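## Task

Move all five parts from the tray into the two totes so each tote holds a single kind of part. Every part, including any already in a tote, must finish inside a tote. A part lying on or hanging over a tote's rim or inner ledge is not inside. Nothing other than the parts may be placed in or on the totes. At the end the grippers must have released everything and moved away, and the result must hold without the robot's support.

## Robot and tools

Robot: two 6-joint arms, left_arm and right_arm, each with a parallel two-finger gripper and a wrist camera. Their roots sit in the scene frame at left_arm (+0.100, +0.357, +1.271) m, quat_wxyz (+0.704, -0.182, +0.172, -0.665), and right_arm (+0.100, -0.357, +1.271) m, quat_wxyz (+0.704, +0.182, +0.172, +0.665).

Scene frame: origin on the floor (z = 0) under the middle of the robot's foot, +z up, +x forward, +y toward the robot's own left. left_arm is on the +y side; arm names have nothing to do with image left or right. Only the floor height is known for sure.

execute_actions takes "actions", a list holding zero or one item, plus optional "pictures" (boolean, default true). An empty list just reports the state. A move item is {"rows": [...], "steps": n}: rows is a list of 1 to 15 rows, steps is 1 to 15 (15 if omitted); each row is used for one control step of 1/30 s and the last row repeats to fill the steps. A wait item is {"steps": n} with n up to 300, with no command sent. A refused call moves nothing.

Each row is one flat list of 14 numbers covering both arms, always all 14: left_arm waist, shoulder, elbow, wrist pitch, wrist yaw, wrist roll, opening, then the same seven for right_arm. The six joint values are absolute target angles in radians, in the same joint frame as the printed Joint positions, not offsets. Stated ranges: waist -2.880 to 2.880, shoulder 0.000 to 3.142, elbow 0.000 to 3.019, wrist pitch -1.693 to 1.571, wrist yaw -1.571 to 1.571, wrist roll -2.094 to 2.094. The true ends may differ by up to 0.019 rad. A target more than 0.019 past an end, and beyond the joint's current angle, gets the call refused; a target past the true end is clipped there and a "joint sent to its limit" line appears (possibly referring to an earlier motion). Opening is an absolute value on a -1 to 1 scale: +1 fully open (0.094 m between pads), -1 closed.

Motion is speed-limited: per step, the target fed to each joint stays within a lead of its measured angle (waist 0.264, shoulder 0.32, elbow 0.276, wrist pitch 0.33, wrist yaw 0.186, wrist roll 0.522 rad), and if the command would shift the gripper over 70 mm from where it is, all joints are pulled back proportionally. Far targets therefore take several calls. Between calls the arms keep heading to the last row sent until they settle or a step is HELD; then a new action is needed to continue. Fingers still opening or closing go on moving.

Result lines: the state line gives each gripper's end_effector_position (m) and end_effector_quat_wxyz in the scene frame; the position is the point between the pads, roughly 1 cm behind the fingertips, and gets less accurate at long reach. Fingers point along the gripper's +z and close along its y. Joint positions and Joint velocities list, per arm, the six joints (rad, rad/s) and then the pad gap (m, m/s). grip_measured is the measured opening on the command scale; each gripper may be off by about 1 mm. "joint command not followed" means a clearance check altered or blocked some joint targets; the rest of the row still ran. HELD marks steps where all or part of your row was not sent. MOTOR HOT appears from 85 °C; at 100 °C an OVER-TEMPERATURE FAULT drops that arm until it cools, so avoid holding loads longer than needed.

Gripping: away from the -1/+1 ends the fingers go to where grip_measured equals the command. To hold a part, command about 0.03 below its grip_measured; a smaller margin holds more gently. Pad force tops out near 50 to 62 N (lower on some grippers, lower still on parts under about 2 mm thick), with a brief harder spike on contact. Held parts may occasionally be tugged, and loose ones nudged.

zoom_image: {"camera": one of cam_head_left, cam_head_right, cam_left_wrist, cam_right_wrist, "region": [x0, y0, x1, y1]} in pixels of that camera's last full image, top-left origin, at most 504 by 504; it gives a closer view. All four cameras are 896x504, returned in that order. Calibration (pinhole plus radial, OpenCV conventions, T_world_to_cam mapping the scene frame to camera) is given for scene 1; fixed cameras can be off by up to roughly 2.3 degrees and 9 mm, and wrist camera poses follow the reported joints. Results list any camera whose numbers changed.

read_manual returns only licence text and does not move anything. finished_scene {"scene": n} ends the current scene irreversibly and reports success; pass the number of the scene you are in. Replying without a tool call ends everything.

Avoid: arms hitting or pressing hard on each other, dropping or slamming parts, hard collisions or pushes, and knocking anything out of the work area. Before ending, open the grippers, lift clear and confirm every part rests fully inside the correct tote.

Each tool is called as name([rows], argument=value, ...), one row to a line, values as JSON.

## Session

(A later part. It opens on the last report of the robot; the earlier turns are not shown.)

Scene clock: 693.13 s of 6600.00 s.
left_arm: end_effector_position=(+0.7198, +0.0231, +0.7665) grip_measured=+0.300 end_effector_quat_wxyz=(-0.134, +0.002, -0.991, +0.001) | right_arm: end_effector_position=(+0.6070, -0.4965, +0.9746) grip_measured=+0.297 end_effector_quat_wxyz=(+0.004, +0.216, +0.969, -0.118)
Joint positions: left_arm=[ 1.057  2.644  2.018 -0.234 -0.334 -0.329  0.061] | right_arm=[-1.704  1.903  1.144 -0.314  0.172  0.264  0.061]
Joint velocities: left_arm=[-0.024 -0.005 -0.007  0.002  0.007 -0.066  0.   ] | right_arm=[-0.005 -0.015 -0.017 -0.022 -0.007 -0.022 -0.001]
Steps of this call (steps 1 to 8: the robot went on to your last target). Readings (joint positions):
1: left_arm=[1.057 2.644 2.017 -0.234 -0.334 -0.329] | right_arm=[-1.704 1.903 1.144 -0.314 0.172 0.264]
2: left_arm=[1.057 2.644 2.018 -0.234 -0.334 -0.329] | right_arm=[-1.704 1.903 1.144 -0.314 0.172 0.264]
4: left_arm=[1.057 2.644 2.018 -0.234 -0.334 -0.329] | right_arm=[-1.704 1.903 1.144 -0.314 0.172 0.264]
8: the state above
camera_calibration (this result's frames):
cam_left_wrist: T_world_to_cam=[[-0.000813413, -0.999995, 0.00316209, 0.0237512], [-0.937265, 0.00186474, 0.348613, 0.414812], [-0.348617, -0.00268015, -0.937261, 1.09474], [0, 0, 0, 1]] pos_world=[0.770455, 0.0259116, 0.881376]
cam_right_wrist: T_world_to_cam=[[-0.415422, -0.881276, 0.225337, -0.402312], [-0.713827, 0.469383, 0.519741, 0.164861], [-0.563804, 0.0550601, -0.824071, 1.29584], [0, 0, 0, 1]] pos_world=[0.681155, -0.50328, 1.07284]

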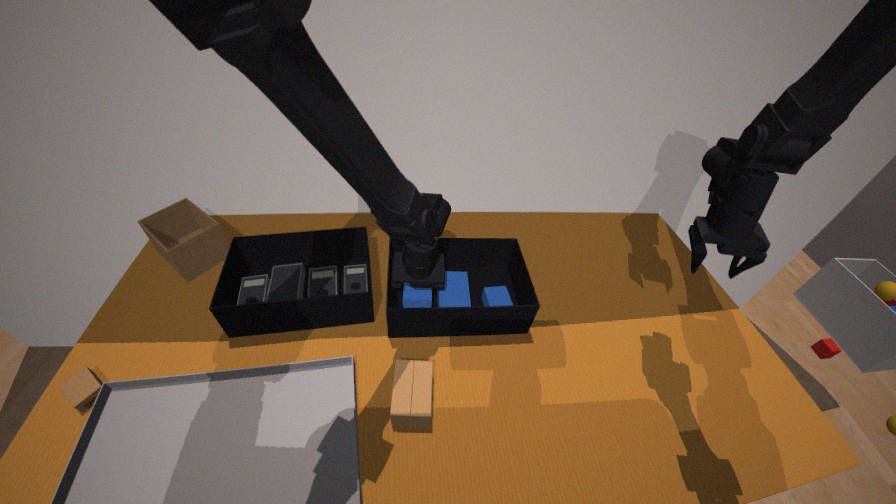

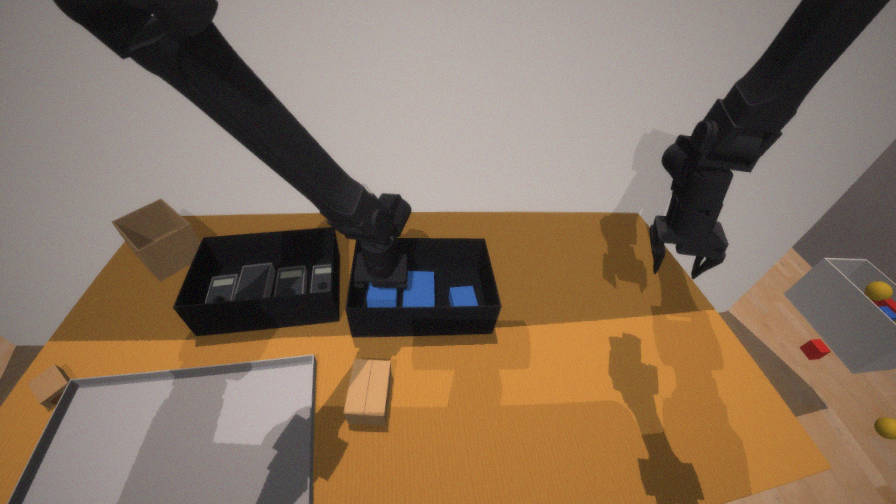

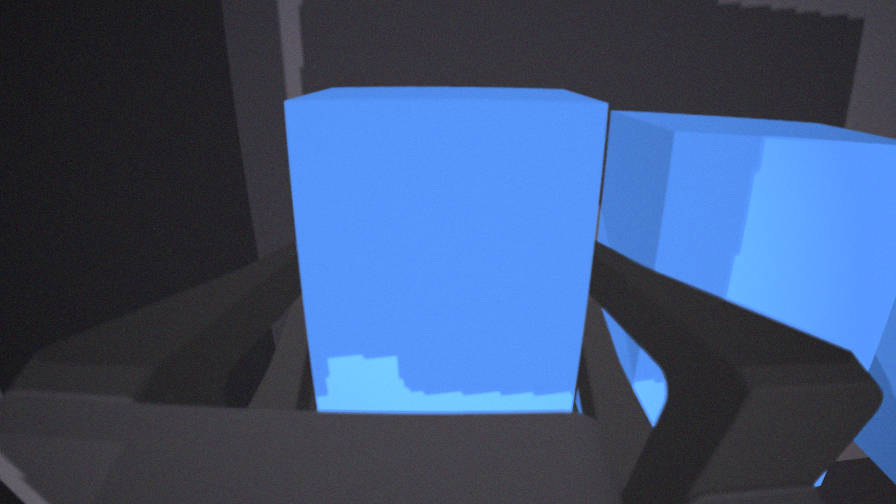

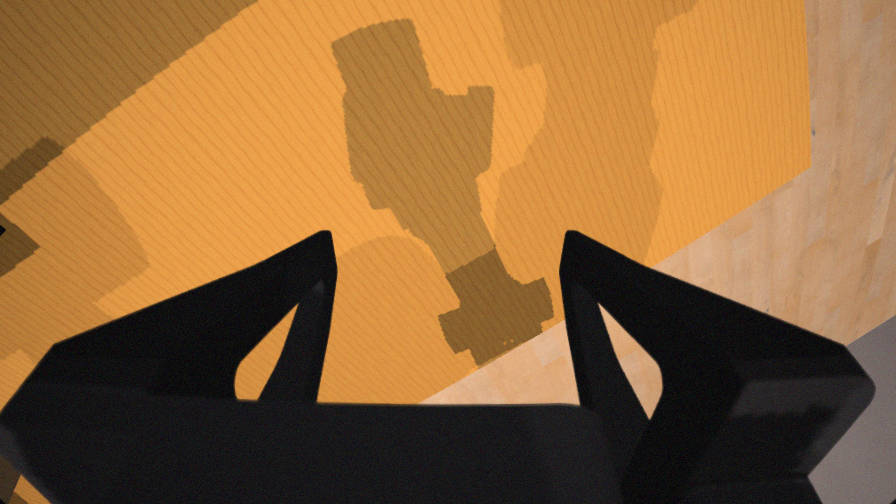

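execute_actions([
  {"rows":[[1.057,2.667,2.05,-0.23,-0.334,-0.329,0.26,-1.7,1.9,1.15,-0.3,0.17,0.26,0.3],[1.057,2.672,2.05,-0.23,-0.334,-0.329,0.26,-1.7,1.9,1.15,-0.3,0.17,0.26,0.3],[1.057,2.672,2.05,-0.23,-0.334,-0.329,0.26,-1.7,1.9,1.15,-0.3,0.17,0.26,0.3],[1.057,2.672,2.05,-0.23,-0.334,-0.329,0.26,-1.7,1.9,1.15,-0.3,0.17,0.26,0.3],[1.057,2.672,2.05,-0.23,-0.334,-0.329,0.26,-1.7,1.9,1.15,-0.3,0.17,0.26,0.3],[1.057,2.672,2.05,-0.23,-0.334,-0.329,0.26,-1.7,1.9,1.15,-0.3,0.17,0.26,0.3],[1.057,2.672,2.05,-0.23,-0.334,-0.329,0.26,-1.7,1.9,1.15,-0.3,0.17,0.26,0.3],[1.057,2.672,2.05,-0.23,-0.334,-0.329,0.26,-1.7,1.9,1.15,-0.3,0.17,0.26,0.3],[1.057,2.66,2.04,-0.23,-0.334,-0.329,0.32,-1.7,1.9,1.15,-0.3,0.17,0.26,0.3],[1.05,2.645,2.035,-0.23,-0.334,-0.329,0.37,-1.7,1.9,1.15,-0.3,0.17,0.26,0.3],[1.045,2.63,2.03,-0.23,-0.334,-0.329,0.41,-1.7,1.9,1.15,-0.3,0.17,0.26,0.3],[1.042,2.615,2.03,-0.23,-0.335,-0.33,0.41,-1.7,1.9,1.15,-0.3,0.17,0.26,0.3],[1.04,2.60,2.025,-0.23,-0.337,-0.335,0.41,-1.7,1.9,1.15,-0.3,0.17,0.26,0.3],[1.038,2.588,2.018,-0.23,-0.339,-0.34,0.41,-1.7,1.9,1.15,-0.3,0.17,0.26,0.3],[1.036,2.576,2.008,-0.23,-0.341,-0.345,0.41,-1.7,1.9,1.15,-0.3,0.17,0.26,0.3]],"steps":15},
], pictures=false)

execute_actions([
  {"rows":[[1.034,2.562,1.995,-0.23,-0.343,-0.35,0.41,-1.7,1.9,1.15,-0.3,0.17,0.26,0.3],[1.032,2.547,1.98,-0.23,-0.345,-0.35,0.41,-1.7,1.9,1.15,-0.3,0.17,0.26,0.3],[1.03,2.532,1.965,-0.23,-0.346,-0.35,0.41,-1.7,1.9,1.15,-0.3,0.17,0.26,0.3],[1.028,2.516,1.948,-0.23,-0.347,-0.355,0.41,-1.7,1.9,1.15,-0.3,0.17,0.26,0.3],[1.026,2.50,1.93,-0.23,-0.348,-0.355,0.41,-1.7,1.9,1.15,-0.3,0.17,0.26,0.3],[1.024,2.482,1.91,-0.23,-0.35,-0.36,0.41,-1.7,1.9,1.15,-0.3,0.17,0.26,0.3],[1.022,2.462,1.89,-0.23,-0.35,-0.36,0.41,-1.7,1.9,1.15,-0.3,0.17,0.26,0.3],[1.02,2.44,1.87,-0.23,-0.35,-0.36,0.41,-1.7,1.9,1.15,-0.3,0.17,0.26,0.3],[1.02,2.415,1.845,-0.23,-0.35,-0.36,0.41,-1.7,1.9,1.15,-0.3,0.17,0.26,0.3],[1.02,2.39,1.82,-0.23,-0.35,-0.36,0.41,-1.7,1.9,1.15,-0.3,0.17,0.26,0.3],[1.02,2.365,1.795,-0.23,-0.35,-0.36,0.41,-1.7,1.9,1.15,-0.3,0.17,0.26,0.3],[1.02,2.34,1.77,-0.23,-0.35,-0.36,0.41,-1.7,1.9,1.15,-0.3,0.17,0.26,0.3],[1.02,2.31,1.74,-0.23,-0.35,-0.36,0.41,-1.7,1.9,1.15,-0.3,0.17,0.26,0.3],[1.02,2.28,1.71,-0.23,-0.35,-0.36,0.41,-1.7,1.9,1.15,-0.3,0.17,0.26,0.3],[1.03,2.25,1.68,-0.23,-0.35,-0.36,0.41,-1.7,1.9,1.15,-0.3,0.17,0.26,0.3]],"steps":15},
], pictures=false)

execute_actions([
  {"rows":[[1.04,2.22,1.64,-0.22,-0.34,-0.36,0.41,-1.7,1.9,1.15,-0.3,0.17,0.26,0.3],[1.055,2.19,1.60,-0.21,-0.33,-0.36,0.41,-1.7,1.9,1.15,-0.3,0.17,0.26,0.3],[1.07,2.16,1.56,-0.2,-0.32,-0.36,0.41,-1.7,1.9,1.15,-0.3,0.17,0.26,0.3],[1.09,2.13,1.52,-0.19,-0.31,-0.36,0.41,-1.7,1.9,1.15,-0.3,0.17,0.26,0.3],[1.11,2.10,1.48,-0.18,-0.30,-0.36,0.41,-1.7,1.9,1.15,-0.3,0.17,0.26,0.3],[1.13,2.07,1.44,-0.17,-0.29,-0.36,0.41,-1.7,1.9,1.15,-0.3,0.17,0.26,0.3],[1.15,2.045,1.40,-0.16,-0.28,-0.36,0.41,-1.7,1.9,1.15,-0.3,0.17,0.26,0.3],[1.17,2.02,1.35,-0.15,-0.27,-0.36,0.41,-1.7,1.9,1.15,-0.3,0.17,0.26,0.3],[1.19,2.0,1.30,-0.14,-0.26,-0.36,0.41,-1.7,1.9,1.15,-0.3,0.17,0.26,0.3],[1.21,1.98,1.25,-0.13,-0.25,-0.36,0.41,-1.7,1.9,1.15,-0.3,0.17,0.26,0.3],[1.23,1.96,1.20,-0.12,-0.24,-0.36,0.41,-1.7,1.9,1.15,-0.3,0.17,0.26,0.3],[1.25,1.945,1.15,-0.11,-0.23,-0.36,0.41,-1.7,1.9,1.15,-0.3,0.17,0.26,0.3],[1.27,1.93,1.10,-0.10,-0.22,-0.36,0.41,-1.7,1.9,1.15,-0.3,0.17,0.26,0.3],[1.29,1.915,1.05,-0.09,-0.21,-0.36,0.41,-1.7,1.9,1.15,-0.3,0.17,0.26,0.3],[1.35,1.9,0.9,-0.05,-0.2,-0.36,0.41,-1.7,1.9,1.15,-0.3,0.17,0.26,0.3]],"steps":15},
], pictures=false)

execute_actions([
  {"steps":15},
])

Scene clock: 719.90 s of 6600.00 s.
left_arm: end_effector_position=(+0.7141, +0.0245, +0.7616) grip_measured=+0.407 end_effector_quat_wxyz=(-0.130, +0.000, -0.992, -0.001) | right_arm: end_effector_position=(+0.6070, -0.4965, +0.9746) grip_measured=+0.297 end_effector_quat_wxyz=(+0.004, +0.216, +0.969, -0.118)
Joint positions: left_arm=[ 1.057  2.651  2.016 -0.234 -0.336 -0.329  0.066] | right_arm=[-1.704  1.903  1.144 -0.314  0.172  0.264  0.061]
Joint velocities: left_arm=[-0.024 -0.122 -0.09  -0.002 -0.022 -0.007  0.   ] | right_arm=[-0.005 -0.015 -0.002 -0.012  0.051  0.051 -0.001]
Steps of this call (steps 1 to 15: the robot went on to your last target; steps 16 to 90: nothing new was sent; then 23.27 s passed at rest; steps 91 to 105: all 15 steps of this action). Readings (joint positions):
91: left_arm=[1.057 2.645 2.018 -0.234 -0.334 -0.329] | right_arm=[-1.704 1.903 1.144 -0.314 0.172 0.264]
92: left_arm=[1.057 2.645 2.018 -0.234 -0.334 -0.329] | right_arm=[-1.704 1.903 1.144 -0.314 0.172 0.264]
94: left_arm=[1.057 2.648 2.018 -0.234 -0.334 -0.329] | right_arm=[-1.704 1.903 1.144 -0.314 0.172 0.264]
98: left_arm=[1.057 2.655 2.018 -0.234 -0.334 -0.329] | right_arm=[-1.704 1.903 1.144 -0.314 0.172 0.264]
105: the state above

Scene clock: 720.40 s of 6600.00 s.
left_arm: end_effector_position=(+0.7228, +0.0372, +0.8716) grip_measured=+0.407 end_effector_quat_wxyz=(-0.134, +0.002, -0.991, +0.001) | right_arm: end_effector_position=(+0.6070, -0.4965, +0.9746) grip_measured=+0.297 end_effector_quat_wxyz=(+0.004, +0.216, +0.969, -0.118)
Joint positions: left_arm=[ 1.041  2.367  1.737 -0.234 -0.346 -0.342  0.066] | right_arm=[-1.704  1.903  1.144 -0.314  0.172  0.264  0.061]
Joint velocities: left_arm=[ 0.005 -0.913 -0.794  0.002  0.051 -0.066 -0.   ] | right_arm=[-0.005 -0.005  0.002  0.012 -0.037 -0.007  0.001]
Steps of this call (steps 1 to 15: all 15 steps of this action). Readings (joint positions):
1: left_arm=[1.057 2.645 2.010 -0.234 -0.337 -0.329] | right_arm=[-1.704 1.903 1.144 -0.314 0.172 0.264]
2: left_arm=[1.057 2.637 1.999 -0.234 -0.339 -0.330] | right_arm=[-1.704 1.903 1.144 -0.314 0.172 0.264]
4: left_arm=[1.055 2.612 1.973 -0.234 -0.340 -0.334] | right_arm=[-1.704 1.903 1.144 -0.314 0.172 0.264]
8: left_arm=[1.049 2.544 1.905 -0.234 -0.345 -0.339] | right_arm=[-1.704 1.903 1.144 -0.314 0.172 0.264]
15: the state above

Scene clock: 720.90 s of 6600.00 s.
left_arm: end_effector_position=(+0.6516, +0.2136, +0.9686) grip_measured=+0.407 end_effector_quat_wxyz=(-0.097, +0.071, -0.993, -0.005) | right_arm: end_effector_position=(+0.6070, -0.4965, +0.9746) grip_measured=+0.297 end_effector_quat_wxyz=(+0.004, +0.216, +0.969, -0.118)
Joint positions: left_arm=[ 1.237  1.947  1.163 -0.119 -0.225 -0.343  0.066] | right_arm=[-1.704  1.903  1.144 -0.314  0.172  0.264  0.061]
Joint velocities: left_arm=[ 0.737 -0.298 -1.233  0.32   0.051  0.066 -0.001] | right_arm=[-0.005 -0.005  0.002 -0.012  0.007 -0.022 -0.   ]
Steps of this call (steps 1 to 15: all 15 steps of this action). Readings (joint positions):
1: left_arm=[1.041 2.335 1.706 -0.233 -0.344 -0.342] | right_arm=[-1.704 1.903 1.144 -0.314 0.172 0.264]
2: left_arm=[1.041 2.300 1.670 -0.231 -0.339 -0.342] | right_arm=[-1.704 1.903 1.144 -0.314 0.172 0.264]
4: left_arm=[1.045 2.227 1.594 -0.221 -0.321 -0.343] | right_arm=[-1.704 1.903 1.144 -0.314 0.172 0.264]
8: left_arm=[1.080 2.092 1.445 -0.186 -0.282 -0.343] | right_arm=[-1.704 1.903 1.144 -0.314 0.172 0.264]
15: the state above

Scene clock: 721.40 s of 6600.00 s.
left_arm: end_effector_position=(+0.5191, +0.3071, +0.9465) grip_measured=+0.407 end_effector_quat_wxyz=(-0.002, +0.109, -0.993, -0.053) | right_arm: end_effector_position=(+0.6070, -0.4965, +0.9746) grip_measured=+0.297 end_effector_quat_wxyz=(+0.004, +0.216, +0.969, -0.118)
Joint positions: left_arm=[ 1.364  1.93   0.897 -0.062 -0.203 -0.346  0.066] | right_arm=[-1.704  1.903  1.144 -0.314  0.172  0.264  0.061]
Joint velocities: left_arm=[-0.005 -0.034  0.061  0.032  0.007 -0.022 -0.001] | right_arm=[-0.005 -0.015  0.002  0.007  0.007 -0.081  0.001]
Steps of this call (steps 1 to 15: the robot went on to your last target). Readings (joint positions):
1: left_arm=[1.261 1.939 1.118 -0.109 -0.221 -0.343] | right_arm=[-1.704 1.903 1.144 -0.314 0.172 0.264]
2: left_arm=[1.285 1.934 1.073 -0.099 -0.217 -0.343] | right_arm=[-1.704 1.903 1.144 -0.314 0.172 0.264]
4: left_arm=[1.327 1.931 0.979 -0.079 -0.209 -0.343] | right_arm=[-1.704 1.903 1.144 -0.314 0.172 0.264]
8: left_arm=[1.370 1.931 0.870 -0.075 -0.207 -0.345] | right_arm=[-1.704 1.903 1.144 -0.314 0.172 0.264]
15: the state above
camera_calibration (this result's frames):
cam_left_wrist: T_world_to_cam=[[0.213637, -0.971385, -0.103781, 0.288132], [-0.787784, -0.234125, 0.569721, -0.0509964], [-0.577716, -0.0399569, -0.815259, 1.20917], [0, 0, 0, 1]] pos_world=[0.59683, 0.316262, 1.04475]
cam_right_wrist: T_world_to_cam=[[-0.415422, -0.881276, 0.225337, -0.402312], [-0.713827, 0.469383, 0.519741, 0.164861], [-0.563804, 0.0550601, -0.824071, 1.29584], [0, 0, 0, 1]] pos_world=[0.681155, -0.50328, 1.07284]

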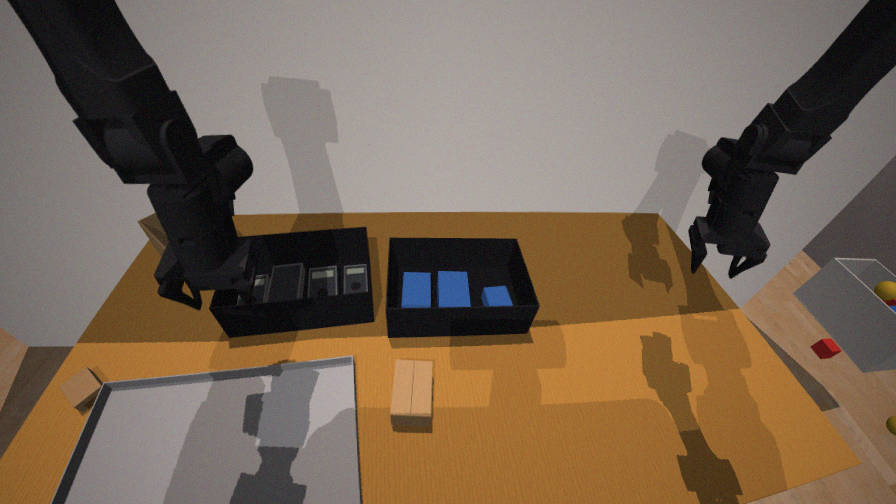

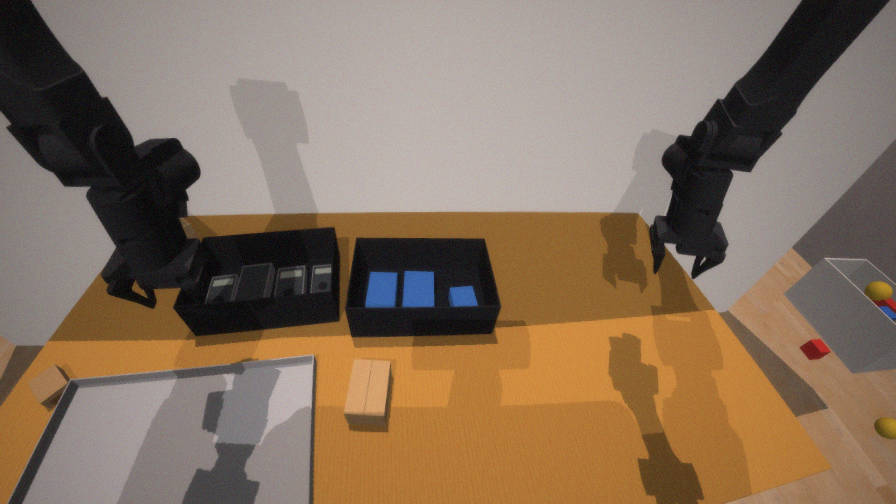

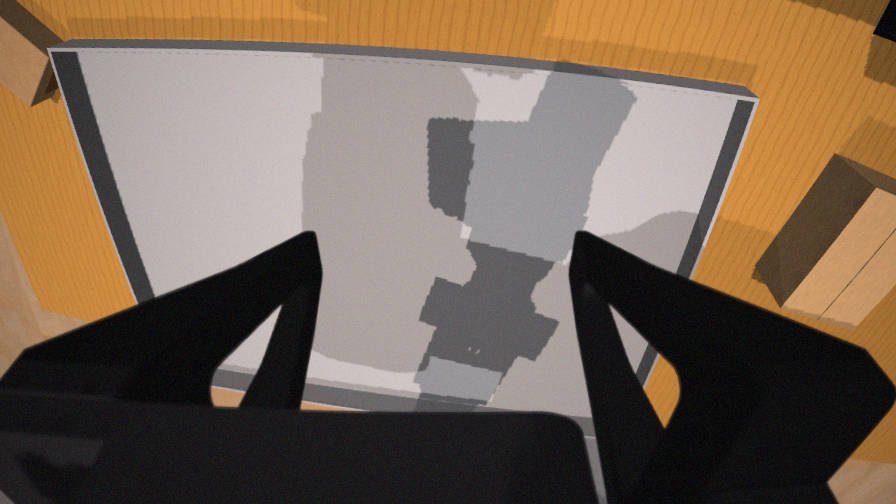

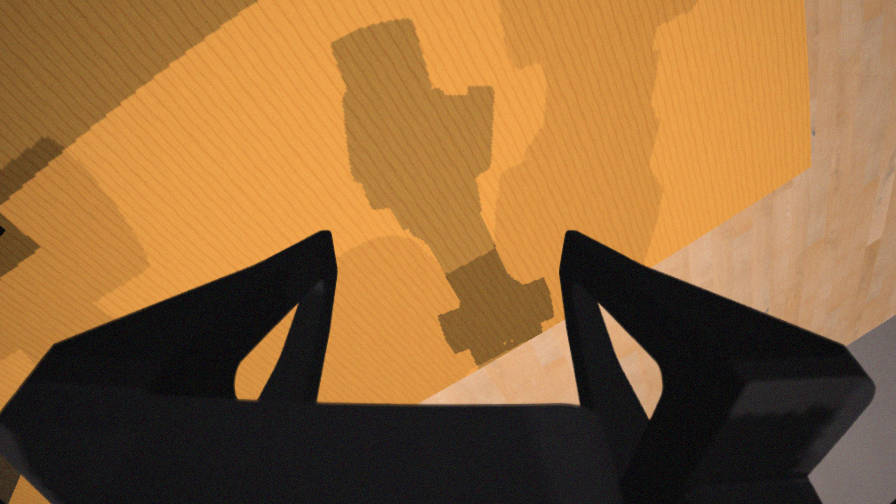

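finished_scene(scene=1)

The scene is finished: the task was done.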